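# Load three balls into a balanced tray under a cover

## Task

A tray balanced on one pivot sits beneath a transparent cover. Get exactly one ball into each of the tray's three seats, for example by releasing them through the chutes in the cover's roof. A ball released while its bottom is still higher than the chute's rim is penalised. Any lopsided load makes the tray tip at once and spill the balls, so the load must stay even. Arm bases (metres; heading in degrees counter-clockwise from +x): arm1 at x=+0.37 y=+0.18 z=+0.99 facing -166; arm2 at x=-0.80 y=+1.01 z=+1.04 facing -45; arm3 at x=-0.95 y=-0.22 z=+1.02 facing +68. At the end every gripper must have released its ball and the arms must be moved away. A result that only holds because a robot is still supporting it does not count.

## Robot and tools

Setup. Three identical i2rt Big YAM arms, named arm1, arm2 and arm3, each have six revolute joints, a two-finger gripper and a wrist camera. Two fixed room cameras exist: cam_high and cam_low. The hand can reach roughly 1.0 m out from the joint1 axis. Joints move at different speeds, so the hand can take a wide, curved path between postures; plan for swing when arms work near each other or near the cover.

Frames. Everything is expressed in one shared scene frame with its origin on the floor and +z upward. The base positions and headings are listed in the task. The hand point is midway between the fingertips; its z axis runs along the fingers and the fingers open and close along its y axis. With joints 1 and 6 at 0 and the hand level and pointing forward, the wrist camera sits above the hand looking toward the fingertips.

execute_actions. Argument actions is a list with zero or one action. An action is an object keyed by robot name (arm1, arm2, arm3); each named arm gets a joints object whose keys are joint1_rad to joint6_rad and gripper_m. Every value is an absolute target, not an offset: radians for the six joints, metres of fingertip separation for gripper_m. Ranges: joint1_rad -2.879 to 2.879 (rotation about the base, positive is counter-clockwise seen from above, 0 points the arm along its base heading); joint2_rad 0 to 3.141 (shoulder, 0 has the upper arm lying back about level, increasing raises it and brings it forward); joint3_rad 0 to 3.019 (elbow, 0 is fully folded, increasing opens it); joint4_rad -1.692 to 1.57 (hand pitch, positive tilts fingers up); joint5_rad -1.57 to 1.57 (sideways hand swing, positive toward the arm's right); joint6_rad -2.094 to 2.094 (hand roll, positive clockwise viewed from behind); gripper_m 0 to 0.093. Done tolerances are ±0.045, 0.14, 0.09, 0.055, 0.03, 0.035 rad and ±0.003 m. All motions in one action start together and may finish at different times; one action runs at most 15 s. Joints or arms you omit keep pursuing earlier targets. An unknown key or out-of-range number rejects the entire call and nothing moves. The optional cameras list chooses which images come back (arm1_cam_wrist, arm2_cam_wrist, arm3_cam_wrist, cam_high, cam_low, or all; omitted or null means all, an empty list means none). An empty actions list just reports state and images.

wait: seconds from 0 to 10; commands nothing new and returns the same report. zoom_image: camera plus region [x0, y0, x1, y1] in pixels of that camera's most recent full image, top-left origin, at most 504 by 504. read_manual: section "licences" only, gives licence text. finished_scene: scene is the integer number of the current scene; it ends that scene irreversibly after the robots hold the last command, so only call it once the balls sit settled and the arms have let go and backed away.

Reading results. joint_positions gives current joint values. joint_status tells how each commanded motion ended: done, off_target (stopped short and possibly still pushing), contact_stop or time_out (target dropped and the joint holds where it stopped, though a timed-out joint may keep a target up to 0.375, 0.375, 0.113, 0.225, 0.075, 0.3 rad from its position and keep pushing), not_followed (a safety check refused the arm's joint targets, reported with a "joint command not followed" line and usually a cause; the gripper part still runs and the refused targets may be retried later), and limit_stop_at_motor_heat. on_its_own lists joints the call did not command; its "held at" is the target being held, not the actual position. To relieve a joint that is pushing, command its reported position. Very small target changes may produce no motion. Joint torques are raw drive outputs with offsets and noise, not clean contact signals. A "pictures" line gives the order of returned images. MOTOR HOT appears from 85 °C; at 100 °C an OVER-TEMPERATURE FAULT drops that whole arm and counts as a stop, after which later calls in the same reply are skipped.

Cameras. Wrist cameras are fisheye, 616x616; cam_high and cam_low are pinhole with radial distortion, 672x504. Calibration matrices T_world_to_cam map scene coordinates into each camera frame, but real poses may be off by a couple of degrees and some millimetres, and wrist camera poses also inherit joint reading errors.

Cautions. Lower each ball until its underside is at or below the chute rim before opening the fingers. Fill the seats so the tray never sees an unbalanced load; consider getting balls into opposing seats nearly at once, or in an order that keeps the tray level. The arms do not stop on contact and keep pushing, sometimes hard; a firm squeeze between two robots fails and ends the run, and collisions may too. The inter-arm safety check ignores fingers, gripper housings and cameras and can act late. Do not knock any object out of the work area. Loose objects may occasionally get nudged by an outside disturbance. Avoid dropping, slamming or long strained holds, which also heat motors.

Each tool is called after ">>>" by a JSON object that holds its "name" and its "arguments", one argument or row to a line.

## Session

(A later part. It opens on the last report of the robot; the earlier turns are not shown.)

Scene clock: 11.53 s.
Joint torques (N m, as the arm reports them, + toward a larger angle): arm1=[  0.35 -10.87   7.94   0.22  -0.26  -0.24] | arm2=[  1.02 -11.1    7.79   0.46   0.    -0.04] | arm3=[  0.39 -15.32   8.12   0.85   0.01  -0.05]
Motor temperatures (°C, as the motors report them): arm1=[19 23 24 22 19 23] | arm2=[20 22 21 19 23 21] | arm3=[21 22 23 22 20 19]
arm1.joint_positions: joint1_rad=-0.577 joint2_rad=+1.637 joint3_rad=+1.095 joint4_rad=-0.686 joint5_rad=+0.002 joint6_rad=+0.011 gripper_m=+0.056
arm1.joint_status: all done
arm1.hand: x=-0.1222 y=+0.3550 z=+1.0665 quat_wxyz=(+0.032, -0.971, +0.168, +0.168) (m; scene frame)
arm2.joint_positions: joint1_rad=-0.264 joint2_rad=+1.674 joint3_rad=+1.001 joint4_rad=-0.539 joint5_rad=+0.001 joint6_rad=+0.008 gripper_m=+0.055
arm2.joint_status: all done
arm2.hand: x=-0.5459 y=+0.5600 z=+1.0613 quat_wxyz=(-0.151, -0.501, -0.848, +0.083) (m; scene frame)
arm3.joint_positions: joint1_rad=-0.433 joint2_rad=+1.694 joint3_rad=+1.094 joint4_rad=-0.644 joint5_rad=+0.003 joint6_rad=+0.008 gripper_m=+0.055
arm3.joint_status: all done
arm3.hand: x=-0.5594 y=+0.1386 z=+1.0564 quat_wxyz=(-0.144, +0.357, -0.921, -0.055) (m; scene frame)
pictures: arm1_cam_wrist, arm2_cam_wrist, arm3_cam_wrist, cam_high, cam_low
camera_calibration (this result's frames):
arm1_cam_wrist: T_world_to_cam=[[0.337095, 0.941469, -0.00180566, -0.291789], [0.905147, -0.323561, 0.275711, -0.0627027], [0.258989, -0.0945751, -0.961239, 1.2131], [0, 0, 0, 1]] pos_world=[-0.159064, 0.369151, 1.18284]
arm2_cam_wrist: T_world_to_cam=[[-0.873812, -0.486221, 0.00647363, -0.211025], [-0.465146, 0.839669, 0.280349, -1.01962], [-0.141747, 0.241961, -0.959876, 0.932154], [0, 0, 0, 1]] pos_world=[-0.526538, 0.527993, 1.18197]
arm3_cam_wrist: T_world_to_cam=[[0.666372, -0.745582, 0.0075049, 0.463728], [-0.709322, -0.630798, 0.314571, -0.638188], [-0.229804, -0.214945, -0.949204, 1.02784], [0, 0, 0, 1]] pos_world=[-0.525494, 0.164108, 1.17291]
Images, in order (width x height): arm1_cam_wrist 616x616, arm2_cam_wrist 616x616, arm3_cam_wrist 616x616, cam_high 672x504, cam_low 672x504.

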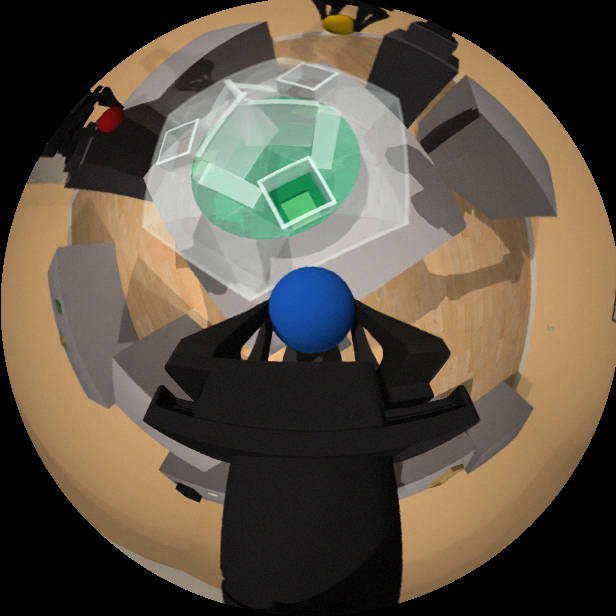

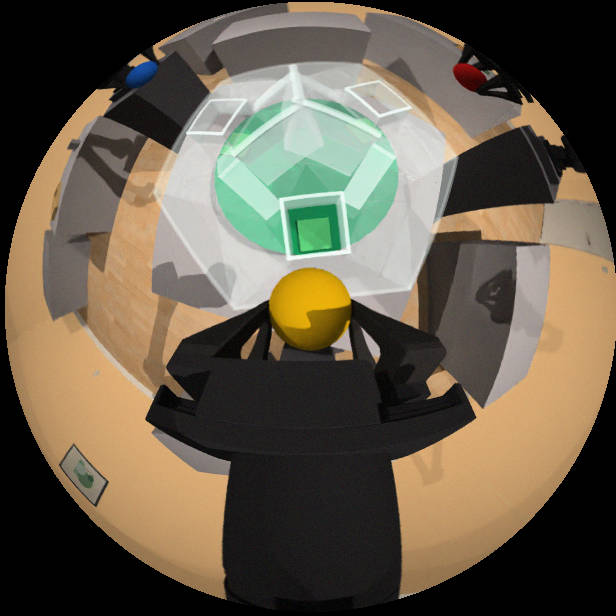

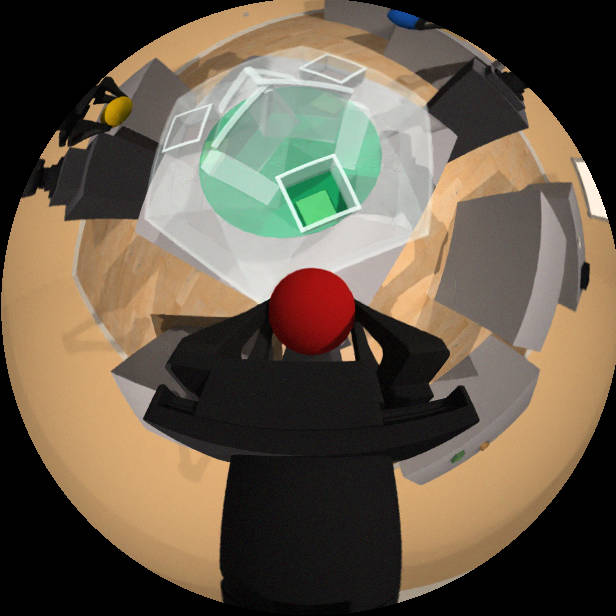

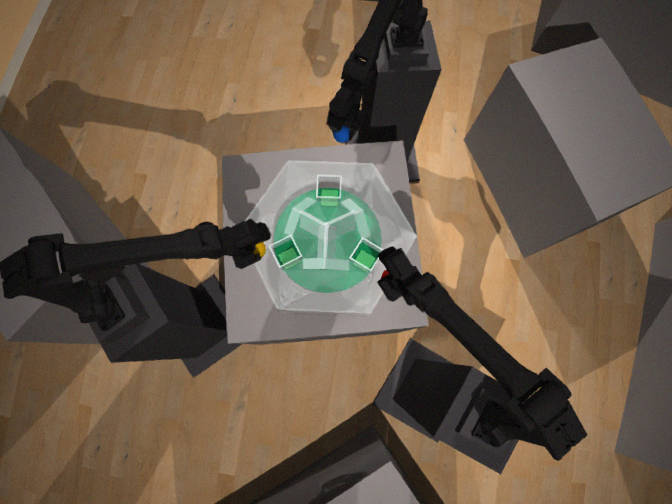

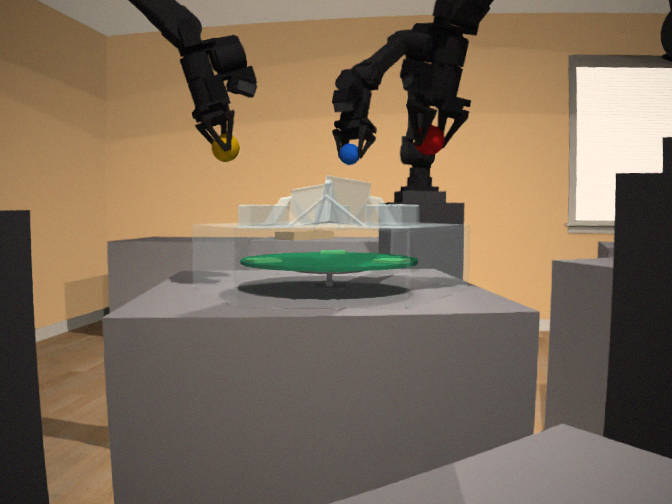

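>>> {"name": "execute_actions", "arguments": {
  "actions": [
    {"arm1":{"joints":{"joint1_rad":-0.545,"joint2_rad":2.04,"joint3_rad":1.483,"joint4_rad":-0.69}},"arm2":{"joints":{"joint1_rad":-0.275,"joint2_rad":1.975,"joint3_rad":1.24,"joint4_rad":-0.5}},"arm3":{"joints":{"joint1_rad":-0.455,"joint2_rad":2.05,"joint3_rad":1.455,"joint4_rad":-0.64}}}
  ]
}}

Scene clock: 13.10 s.
Joint torques (N m, as the arm reports them, + toward a larger angle): arm1=[ -0.52 -16.73  11.03   0.46  -0.24  -0.23] | arm2=[  0.34 -14.68  10.3    1.21   0.01  -0.04] | arm3=[ -0.69 -20.69  11.32   1.02   0.04  -0.05]
Motor temperatures (°C, as the motors report them): arm1=[19 23 24 22 19 23] | arm2=[20 22 22 19 23 21] | arm3=[21 22 24 22 20 19]
arm1.joint_positions: joint1_rad=-0.546 joint2_rad=+2.059 joint3_rad=+1.427 joint4_rad=-0.686 joint5_rad=+0.001 joint6_rad=+0.011 gripper_m=+0.056
arm1.joint_status: all done
arm1.hand: x=-0.2270 y=+0.3708 z=+0.9603 quat_wxyz=(+0.023, -0.980, +0.154, +0.124) (m; scene frame)
arm2.joint_positions: joint1_rad=-0.264 joint2_rad=+1.975 joint3_rad=+1.200 joint4_rad=-0.513 joint5_rad=+0.001 joint6_rad=+0.008 gripper_m=+0.055
arm2.joint_status: all done
arm2.hand: x=-0.5154 y=+0.5075 z=+0.9776 quat_wxyz=(-0.119, -0.504, -0.853, +0.065) (m; scene frame)
arm3.joint_positions: joint1_rad=-0.448 joint2_rad=+2.068 joint3_rad=+1.408 joint4_rad=-0.644 joint5_rad=+0.002 joint6_rad=+0.008 gripper_m=+0.055
arm3.joint_status: all done
arm3.hand: x=-0.4815 y=+0.1974 z=+0.9646 quat_wxyz=(-0.117, +0.352, -0.928, -0.043) (m; scene frame)
pictures: arm1_cam_wrist, arm2_cam_wrist, arm3_cam_wrist, cam_high, cam_low
camera_calibration (this result's frames):
arm1_cam_wrist: T_world_to_cam=[[0.307738, 0.95147, -0.00146857, -0.282297], [0.887117, -0.286365, 0.361964, -0.0341814], [0.343977, -0.112693, -0.932191, 1.13773], [0, 0, 0, 1]] pos_world=[-0.274156, 0.387022, 1.07254]
arm2_cam_wrist: T_world_to_cam=[[-0.873258, -0.487209, 0.00690149, -0.209033], [-0.453987, 0.818693, 0.351622, -0.991183], [-0.176964, 0.303924, -0.936117, 0.795973], [0, 0, 0, 1]] pos_world=[-0.491666, 0.467716, 1.09509]
arm3_cam_wrist: T_world_to_cam=[[0.655047, -0.755544, 0.00813415, 0.452239], [-0.703576, -0.605996, 0.371145, -0.573612], [-0.275487, -0.248841, -0.928539, 0.935985], [0, 0, 0, 1]] pos_world=[-0.441966, 0.226991, 1.07831]
Images, in order (width x height): arm1_cam_wrist 616x616, arm2_cam_wrist 616x616, arm3_cam_wrist 616x616, cam_high 672x504, cam_low 672x504.

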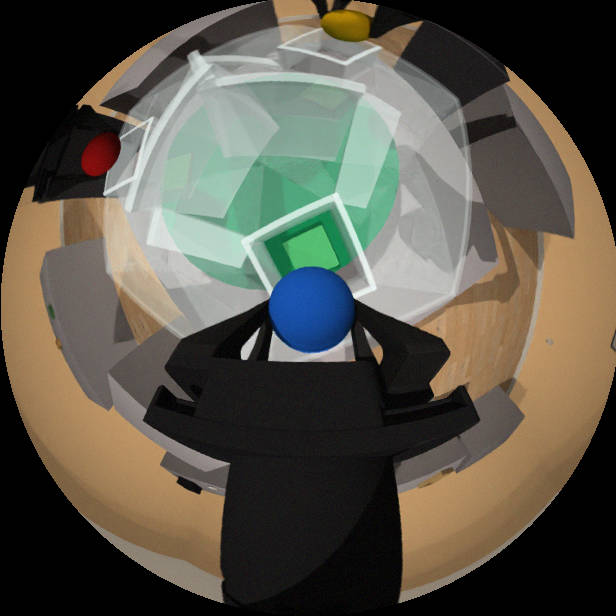

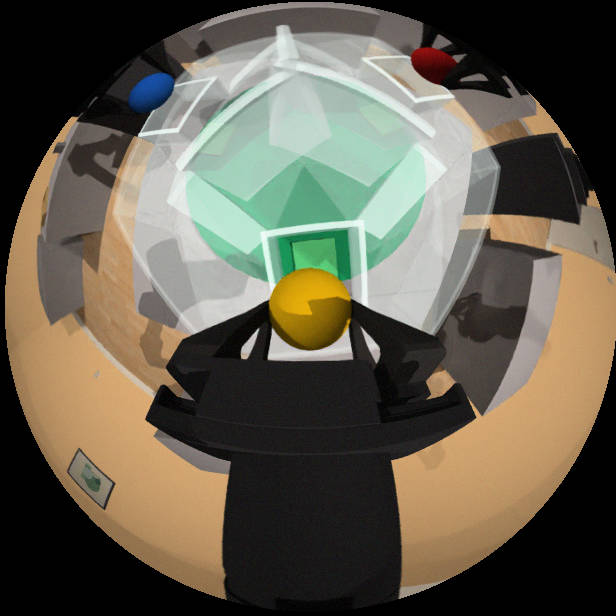

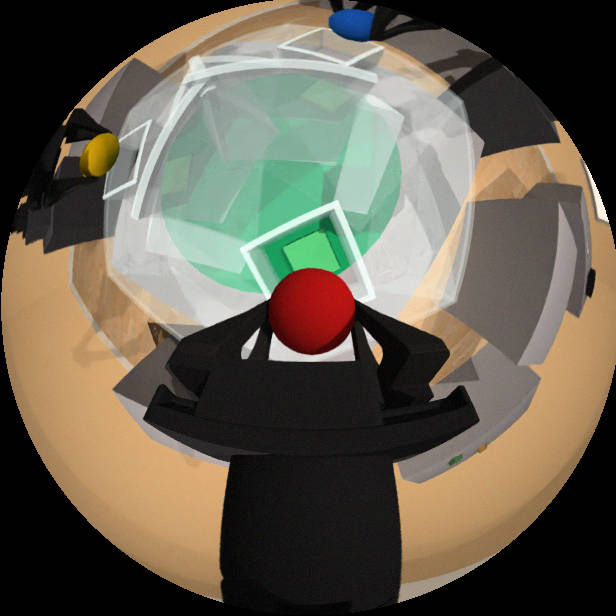

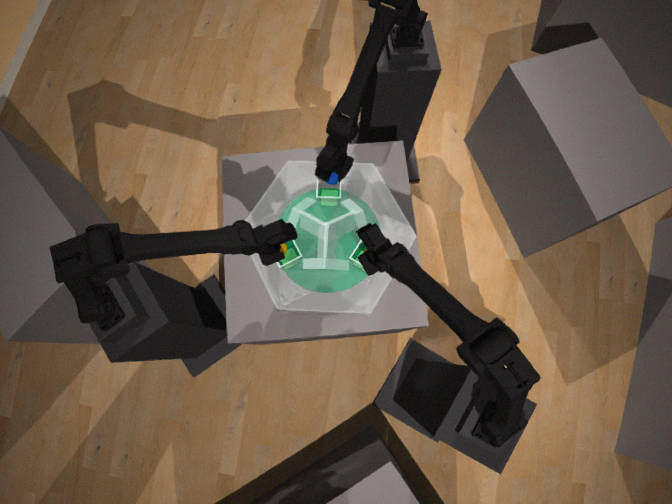

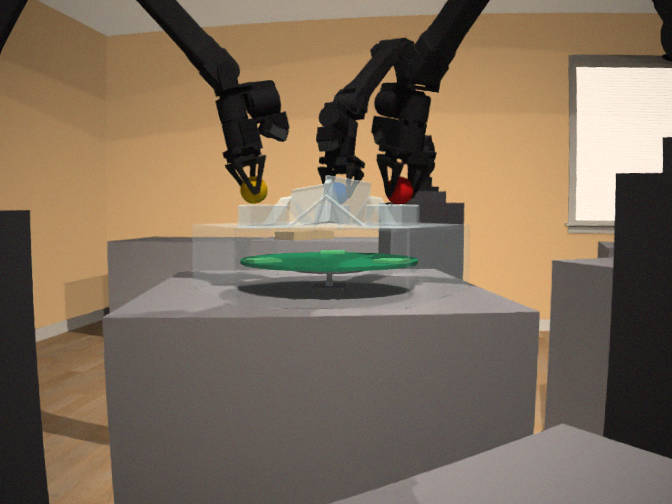

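>>> {"name": "execute_actions", "arguments": {
  "actions": [
    {"arm1":{"joints":{"joint4_rad":-0.515}},"arm2":{"joints":{"joint1_rad":-0.285,"joint4_rad":-0.4}},"arm3":{"joints":{"joint4_rad":-0.51}}}
  ],
  "cameras": ["arm1_cam_wrist","arm2_cam_wrist","arm3_cam_wrist","cam_low"]
}}

Scene clock: 14.10 s.
Joint torques (N m, as the arm reports them, + toward a larger angle): arm1=[  0.07 -16.56  11.08   2.    -0.24  -0.23] | arm2=[  0.26 -14.67  10.47   1.63   0.01  -0.04] | arm3=[ -0.83 -21.11  11.46   1.79   0.04  -0.05]
Motor temperatures (°C, as the motors report them): arm1=[19 23 25 22 19 23] | arm2=[20 22 22 19 23 21] | arm3=[21 23 24 22 20 19]
arm1.joint_positions: joint1_rad=-0.546 joint2_rad=+2.059 joint3_rad=+1.427 joint4_rad=-0.544 joint5_rad=+0.001 joint6_rad=+0.011 gripper_m=+0.056
arm1.joint_status: all done
arm1.hand: x=-0.2587 y=+0.3806 z=+0.9714 quat_wxyz=(+0.033, -0.969, +0.152, +0.194) (m; scene frame)
arm2.joint_positions: joint1_rad=-0.272 joint2_rad=+1.975 joint3_rad=+1.200 joint4_rad=-0.421 joint5_rad=+0.001 joint6_rad=+0.008 gripper_m=+0.055
arm2.joint_status: all done
arm2.hand: x=-0.5092 y=+0.4866 z=+0.9846 quat_wxyz=(-0.158, -0.503, -0.845, +0.088) (m; scene frame)
arm3.joint_positions: joint1_rad=-0.448 joint2_rad=+2.068 joint3_rad=+1.408 joint4_rad=-0.530 joint5_rad=+0.002 joint6_rad=+0.008 gripper_m=+0.055
arm3.joint_status: all done
arm3.hand: x=-0.4616 y=+0.2153 z=+0.9730 quat_wxyz=(-0.170, +0.348, -0.920, -0.064) (m; scene frame)
pictures: arm1_cam_wrist, arm2_cam_wrist, arm3_cam_wrist, cam_low
camera_calibration (this result's frames):
arm1_cam_wrist: T_world_to_cam=[[0.306347, 0.951915, -0.00307303, -0.280765], [0.927558, -0.29778, 0.225751, 0.139891], [0.213981, -0.0720086, -0.97418, 1.1518], [0, 0, 0, 1]] pos_world=[-0.290209, 0.391861, 1.08962]
arm2_cam_wrist: T_world_to_cam=[[-0.877792, -0.478998, 0.00645745, -0.219671], [-0.46038, 0.847246, 0.264999, -0.905545], [-0.132405, 0.229641, -0.964227, 0.896446], [0, 0, 0, 1]] pos_world=[-0.491027, 0.456136, 1.10576]
arm3_cam_wrist: T_world_to_cam=[[0.654639, -0.755917, 0.00605218, 0.454587], [-0.730346, -0.630387, 0.263072, -0.453889], [-0.195046, -0.176637, -0.964757, 1.01059], [0, 0, 0, 1]] pos_world=[-0.431976, 0.236012, 1.09163]
Images, in order (width x height): arm1_cam_wrist 616x616, arm2_cam_wrist 616x616, arm3_cam_wrist 616x616, cam_low 672x504.

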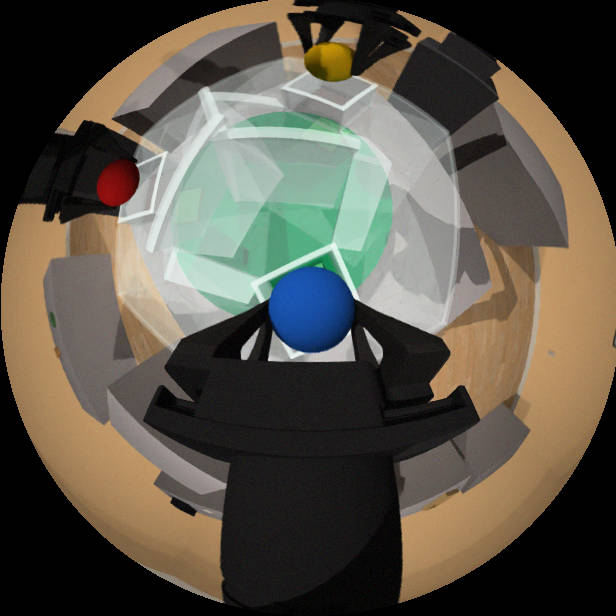

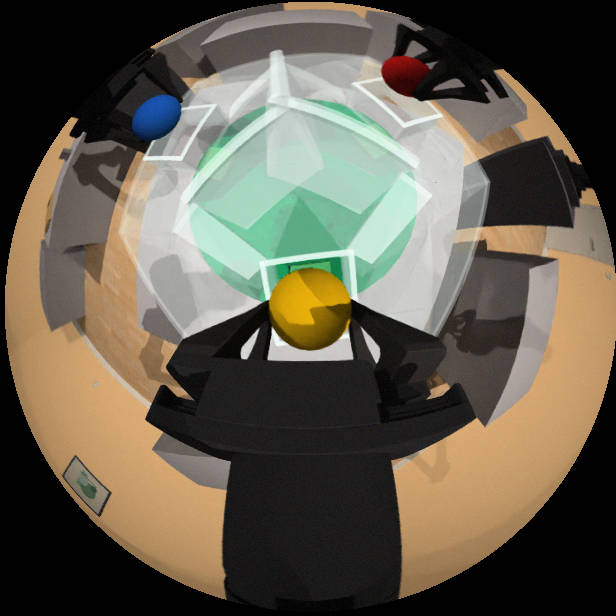

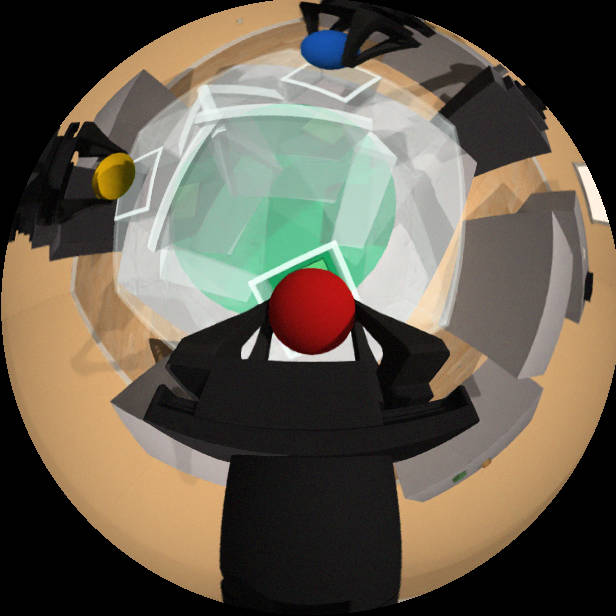

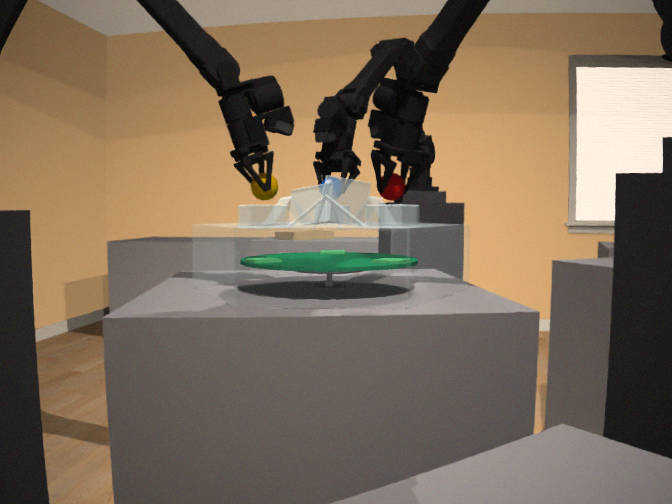

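>>> {"name": "execute_actions", "arguments": {
  "actions": [
    {"arm1":{"joints":{"joint2_rad":2.108}},"arm2":{"joints":{"joint2_rad":2.035}},"arm3":{"joints":{"joint2_rad":2.108}}}
  ],
  "cameras": ["arm1_cam_wrist","arm2_cam_wrist","arm3_cam_wrist","cam_low"]
}}

>>> {"name": "zoom_image", "arguments": {
  "camera": "cam_low",
  "region": [220,140,440,240]
}}

Scene clock: 15.07 s.
Joint torques (N m, as the arm reports them, + toward a larger angle): arm1=[  0.09 -15.7   10.46   1.88  -0.24  -0.24] | arm2=[  0.18 -13.73  10.1    1.36   0.01  -0.04] | arm3=[ -0.71 -20.76  10.94   1.72   0.04  -0.04]
Motor temperatures (°C, as the motors report them): arm1=[19 23 25 22 19 23] | arm2=[20 23 22 19 23 21] | arm3=[21 23 25 22 20 19]
arm1.joint_positions: joint1_rad=-0.546 joint2_rad=+2.117 joint3_rad=+1.431 joint4_rad=-0.540 joint5_rad=+0.001 joint6_rad=+0.011 gripper_m=+0.056
arm1.joint_status: all done
arm1.hand: x=-0.2520 y=+0.3788 z=+0.9364 quat_wxyz=(+0.029, -0.973, +0.152, +0.169) (m; scene frame)
arm2.joint_positions: joint1_rad=-0.272 joint2_rad=+2.026 joint3_rad=+1.200 joint4_rad=-0.418 joint5_rad=+0.001 joint6_rad=+0.008 gripper_m=+0.055
arm2.joint_status: all done
arm2.hand: x=-0.5134 y=+0.4948 z=+0.9558 quat_wxyz=(-0.138, -0.505, -0.848, +0.076) (m; scene frame)
arm3.joint_positions: joint1_rad=-0.448 joint2_rad=+2.120 joint3_rad=+1.411 joint4_rad=-0.526 joint5_rad=+0.002 joint6_rad=+0.008 gripper_m=+0.055
arm3.joint_status: all done
arm3.hand: x=-0.4673 y=+0.2101 z=+0.9418 quat_wxyz=(-0.149, +0.350, -0.923, -0.056) (m; scene frame)
pictures: arm1_cam_wrist, arm2_cam_wrist, arm3_cam_wrist, cam_low
camera_calibration (this result's frames):
arm1_cam_wrist: T_world_to_cam=[[0.306863, 0.95175, -0.00253073, -0.28154], [0.915408, -0.294415, 0.274495, 0.091013], [0.260506, -0.086549, -0.961585, 1.12158], [0, 0, 0, 1]] pos_world=[-0.289097, 0.391822, 1.0528]
arm2_cam_wrist: T_world_to_cam=[[-0.87745, -0.479621, 0.00675019, -0.219103], [-0.454059, 0.835058, 0.310657, -0.941162], [-0.154634, 0.269521, -0.950498, 0.822034], [0, 0, 0, 1]] pos_world=[-0.492481, 0.459284, 1.0752]
arm3_cam_wrist: T_world_to_cam=[[0.654782, -0.755787, 0.00689523, 0.453808], [-0.720706, -0.621589, 0.306937, -0.491755], [-0.227693, -0.205946, -0.951705, 0.957025], [0, 0, 0, 1]] pos_world=[-0.433649, 0.234408, 1.05861]
Images, in order (width x height): arm1_cam_wrist 616x616, arm2_cam_wrist 616x616, arm3_cam_wrist 616x616, cam_low 672x504.

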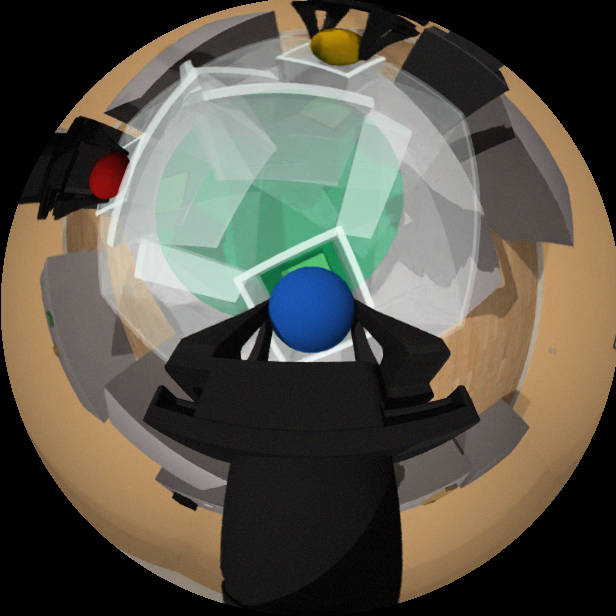

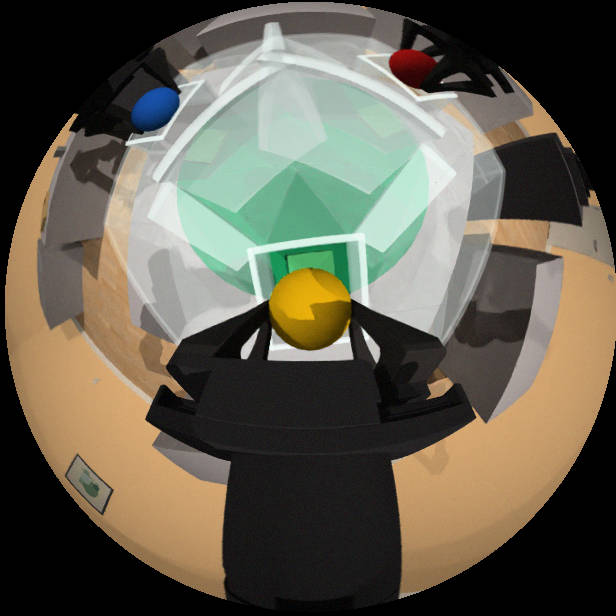

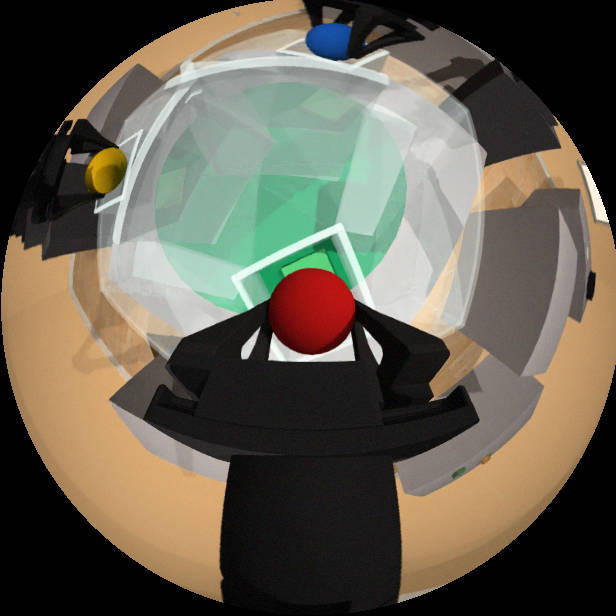

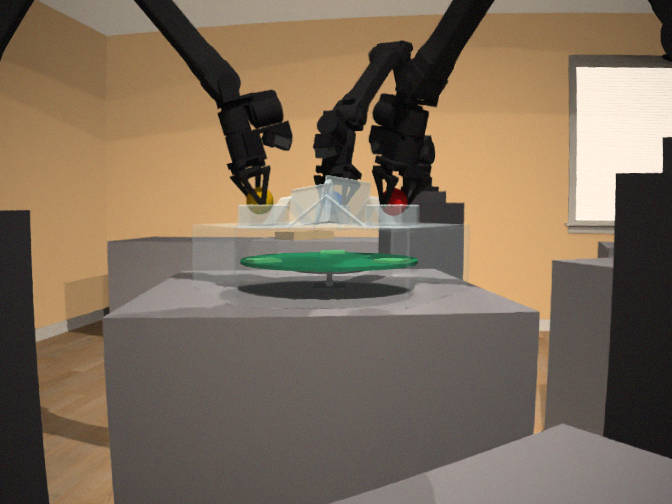

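Region (220, 140, 440, 240) of cam_low's 672x504 image, scaled by 2.291, with more detail than that image has; it fills the top 229 rows of this view, and the rest is white.

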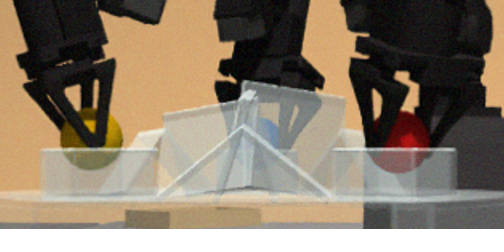

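>>> {"name": "execute_actions", "arguments": {
  "actions": [
    {"arm1":{"joints":{"joint4_rad":-0.485}},"arm2":{"joints":{"joint4_rad":-0.365}},"arm3":{"joints":{"joint4_rad":-0.475}}}
  ],
  "cameras": ["arm1_cam_wrist","arm2_cam_wrist","arm3_cam_wrist"]
}}

>>> {"name": "execute_actions", "arguments": {
  "actions": [
    {"arm1":{"joints":{"gripper_m":0.066}},"arm2":{"joints":{"gripper_m":0.066}},"arm3":{"joints":{"gripper_m":0.066}}}
  ],
  "cameras": ["cam_low"]
}}

>>> {"name": "execute_actions", "arguments": {
  "actions": [
    {"arm1":{"joints":{"joint2_rad":1.8,"joint4_rad":-0.7,"joint3_rad":1.3}},"arm2":{"joints":{"joint2_rad":1.7,"joint4_rad":-0.6,"joint3_rad":1.07}},"arm3":{"joints":{"joint2_rad":1.8,"joint4_rad":-0.7,"joint3_rad":1.28}}}
  ],
  "cameras": ["cam_low","cam_high"]
}}

Scene clock: 15.83 s.
Joint torques (N m, as the arm reports them, + toward a larger angle): arm1=[  0.08 -15.66  10.56   1.93  -0.25  -0.24] | arm2=[  0.25 -14.29  10.19   1.59   0.01  -0.05] | arm3=[ -0.73 -20.88  10.97   1.82   0.03  -0.06]
Motor temperatures (°C, as the motors report them): arm1=[19 23 25 22 19 23] | arm2=[20 23 23 19 23 21] | arm3=[21 23 25 22 20 19]
arm1.joint_positions: joint1_rad=-0.546 joint2_rad=+2.117 joint3_rad=+1.431 joint4_rad=-0.514 joint5_rad=+0.001 joint6_rad=+0.011 gripper_m=+0.056
arm1.joint_status: all done
arm1.hand: x=-0.2579 y=+0.3806 z=+0.9387 quat_wxyz=(+0.031, -0.971, +0.152, +0.182) (m; scene frame)
arm2.joint_positions: joint1_rad=-0.272 joint2_rad=+2.026 joint3_rad=+1.200 joint4_rad=-0.386 joint5_rad=+0.001 joint6_rad=+0.008 gripper_m=+0.055
arm2.joint_status: all done
arm2.hand: x=-0.5098 y=+0.4882 z=+0.9584 quat_wxyz=(-0.151, -0.504, -0.846, +0.084) (m; scene frame)
arm3.joint_positions: joint1_rad=-0.448 joint2_rad=+2.120 joint3_rad=+1.411 joint4_rad=-0.495 joint5_rad=+0.002 joint6_rad=+0.008 gripper_m=+0.055
arm3.joint_status: all done
arm3.hand: x=-0.4618 y=+0.2150 z=+0.9443 quat_wxyz=(-0.163, +0.349, -0.921, -0.061) (m; scene frame)
pictures: arm1_cam_wrist, arm2_cam_wrist, arm3_cam_wrist
camera_calibration (this result's frames):
arm1_cam_wrist: T_world_to_cam=[[0.306592, 0.951837, -0.00282171, -0.281277], [0.922143, -0.296291, 0.248725, 0.122937], [0.235909, -0.0788592, -0.96857, 1.12276], [0, 0, 0, 1]] pos_world=[-0.291998, 0.392695, 1.0561]
arm2_cam_wrist: T_world_to_cam=[[-0.877681, -0.479201, 0.0065572, -0.219236], [-0.458424, 0.843458, 0.280046, -0.911865], [-0.139729, 0.242785, -0.959964, 0.856507], [0, 0, 0, 1]] pos_world=[-0.490761, 0.456114, 1.07902]
arm3_cam_wrist: T_world_to_cam=[[0.65468, -0.75588, 0.00631305, 0.454454], [-0.727533, -0.627818, 0.27666, -0.458761], [-0.205158, -0.185717, -0.960947, 0.976494], [0, 0, 0, 1]] pos_world=[-0.43095, 0.236846, 1.06241]
Images, in order (width x height): arm1_cam_wrist 616x616, arm2_cam_wrist 616x616, arm3_cam_wrist 616x616.

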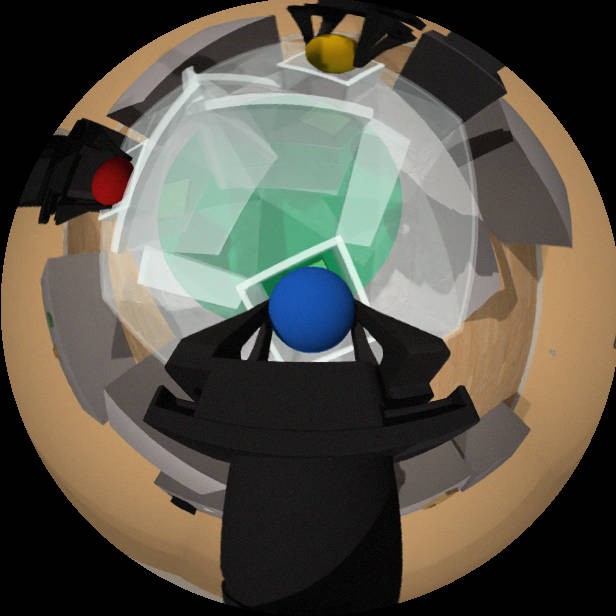

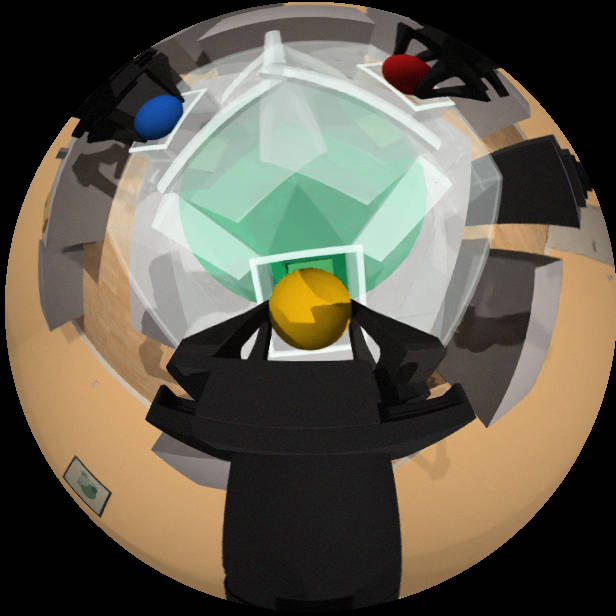

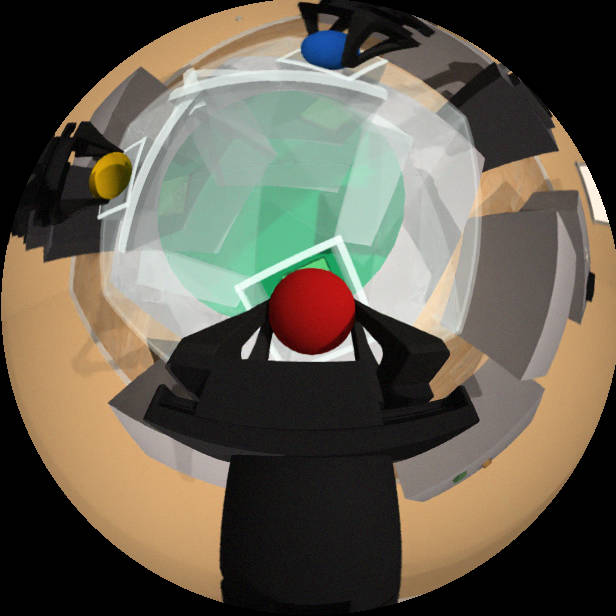

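Scene clock: 16.33 s.
Joint torques (N m, as the arm reports them, + toward a larger angle): arm1=[  0.04 -16.22  10.41   1.78  -0.21  -0.23] | arm2=[  0.22 -14.4   10.07   1.48   0.01  -0.04] | arm3=[ -0.74 -20.65  10.95   1.76   0.27  -0.05]
Motor temperatures (°C, as the motors report them): arm1=[19 23 25 22 19 23] | arm2=[20 23 23 19 23 21] | arm3=[21 23 25 22 20 19]
arm1.joint_positions: joint1_rad=-0.546 joint2_rad=+2.117 joint3_rad=+1.434 joint4_rad=-0.509 joint5_rad=+0.001 joint6_rad=+0.011 gripper_m=+0.066
arm1.joint_status: all done
arm1.hand: x=-0.2599 y=+0.3811 z=+0.9399 quat_wxyz=(+0.031, -0.970, +0.152, +0.185) (m; scene frame)
arm2.joint_positions: joint1_rad=-0.272 joint2_rad=+2.026 joint3_rad=+1.201 joint4_rad=-0.383 joint5_rad=+0.001 joint6_rad=+0.008 gripper_m=+0.066
arm2.joint_status: all done
arm2.hand: x=-0.5091 y=+0.4870 z=+0.9591 quat_wxyz=(-0.153, -0.504, -0.846, +0.085) (m; scene frame)
arm3.joint_positions: joint1_rad=-0.447 joint2_rad=+2.120 joint3_rad=+1.411 joint4_rad=-0.494 joint5_rad=-0.006 joint6_rad=+0.008 gripper_m=+0.066
arm3.joint_status: all done
arm3.hand: x=-0.4633 y=+0.2167 z=+0.9443 quat_wxyz=(-0.162, +0.350, -0.920, -0.065) (m; scene frame)
pictures: cam_low
Images, in order (width x height): cam_low 672x504.

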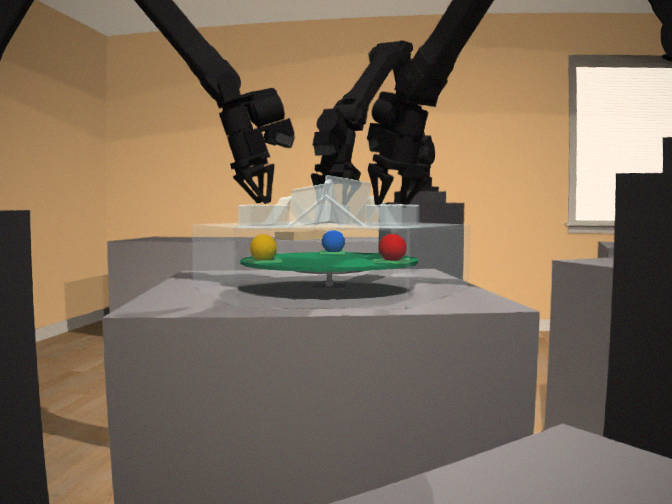

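Scene clock: 17.63 s.
Joint torques (N m, as the arm reports them, + toward a larger angle): arm1=[  0.11 -11.85   8.33   0.17  -0.21  -0.24] | arm2=[  0.22 -11.36   8.47   0.34   0.01  -0.05] | arm3=[ -0.86 -15.4    8.68   0.75   0.18  -0.05]
Motor temperatures (°C, as the motors report them): arm1=[19 23 26 22 19 23] | arm2=[20 23 23 19 23 21] | arm3=[21 23 26 22 20 19]
arm1.joint_positions: joint1_rad=-0.546 joint2_rad=+1.788 joint3_rad=+1.293 joint4_rad=-0.682 joint5_rad=+0.001 joint6_rad=+0.011 gripper_m=+0.066
arm1.joint_status: all done
arm1.hand: x=-0.1997 y=+0.3613 z=+1.0680 quat_wxyz=(+0.032, -0.969, +0.152, +0.193) (m; scene frame)
arm2.joint_positions: joint1_rad=-0.272 joint2_rad=+1.682 joint3_rad=+1.064 joint4_rad=-0.587 joint5_rad=+0.001 joint6_rad=+0.008 gripper_m=+0.066
arm2.joint_status: all done
arm2.hand: x=-0.5410 y=+0.5425 z=+1.0780 quat_wxyz=(-0.155, -0.504, -0.846, +0.086) (m; scene frame)
arm3.joint_positions: joint1_rad=-0.447 joint2_rad=+1.792 joint3_rad=+1.272 joint4_rad=-0.691 joint5_rad=-0.002 joint6_rad=+0.008 gripper_m=+0.066
arm3.joint_status: all done
arm3.hand: x=-0.5107 y=+0.1732 z=+1.0710 quat_wxyz=(-0.159, +0.350, -0.921, -0.062) (m; scene frame)
pictures: cam_high, cam_low
Images, in order (width x height): cam_high 672x504, cam_low 672x504.

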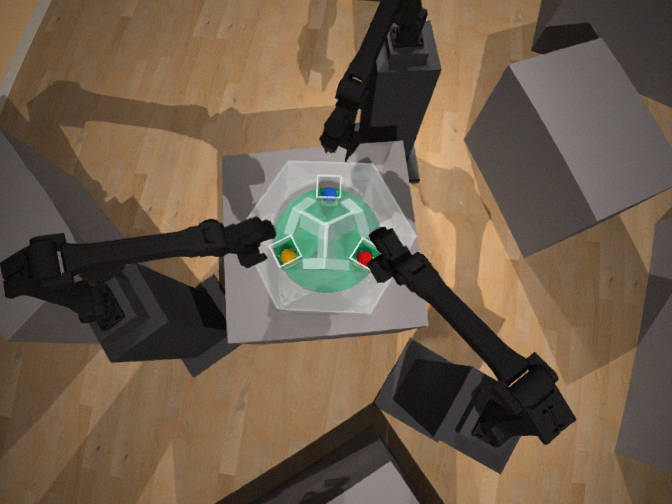

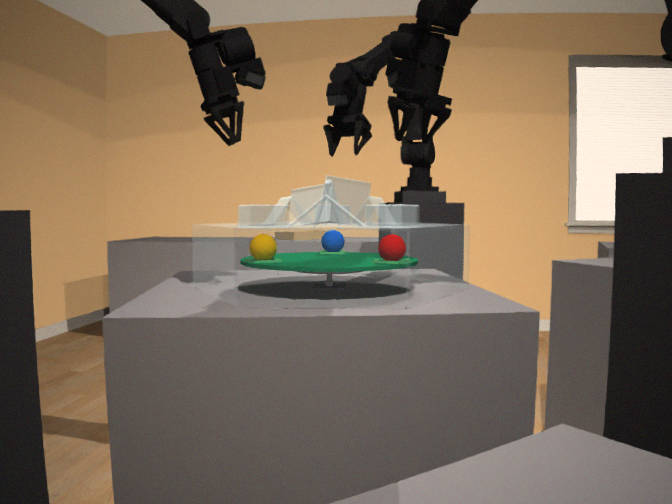

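>>> {"name": "finished_scene", "arguments": {
  "scene": 1
}}

The scene is finished: the task was done.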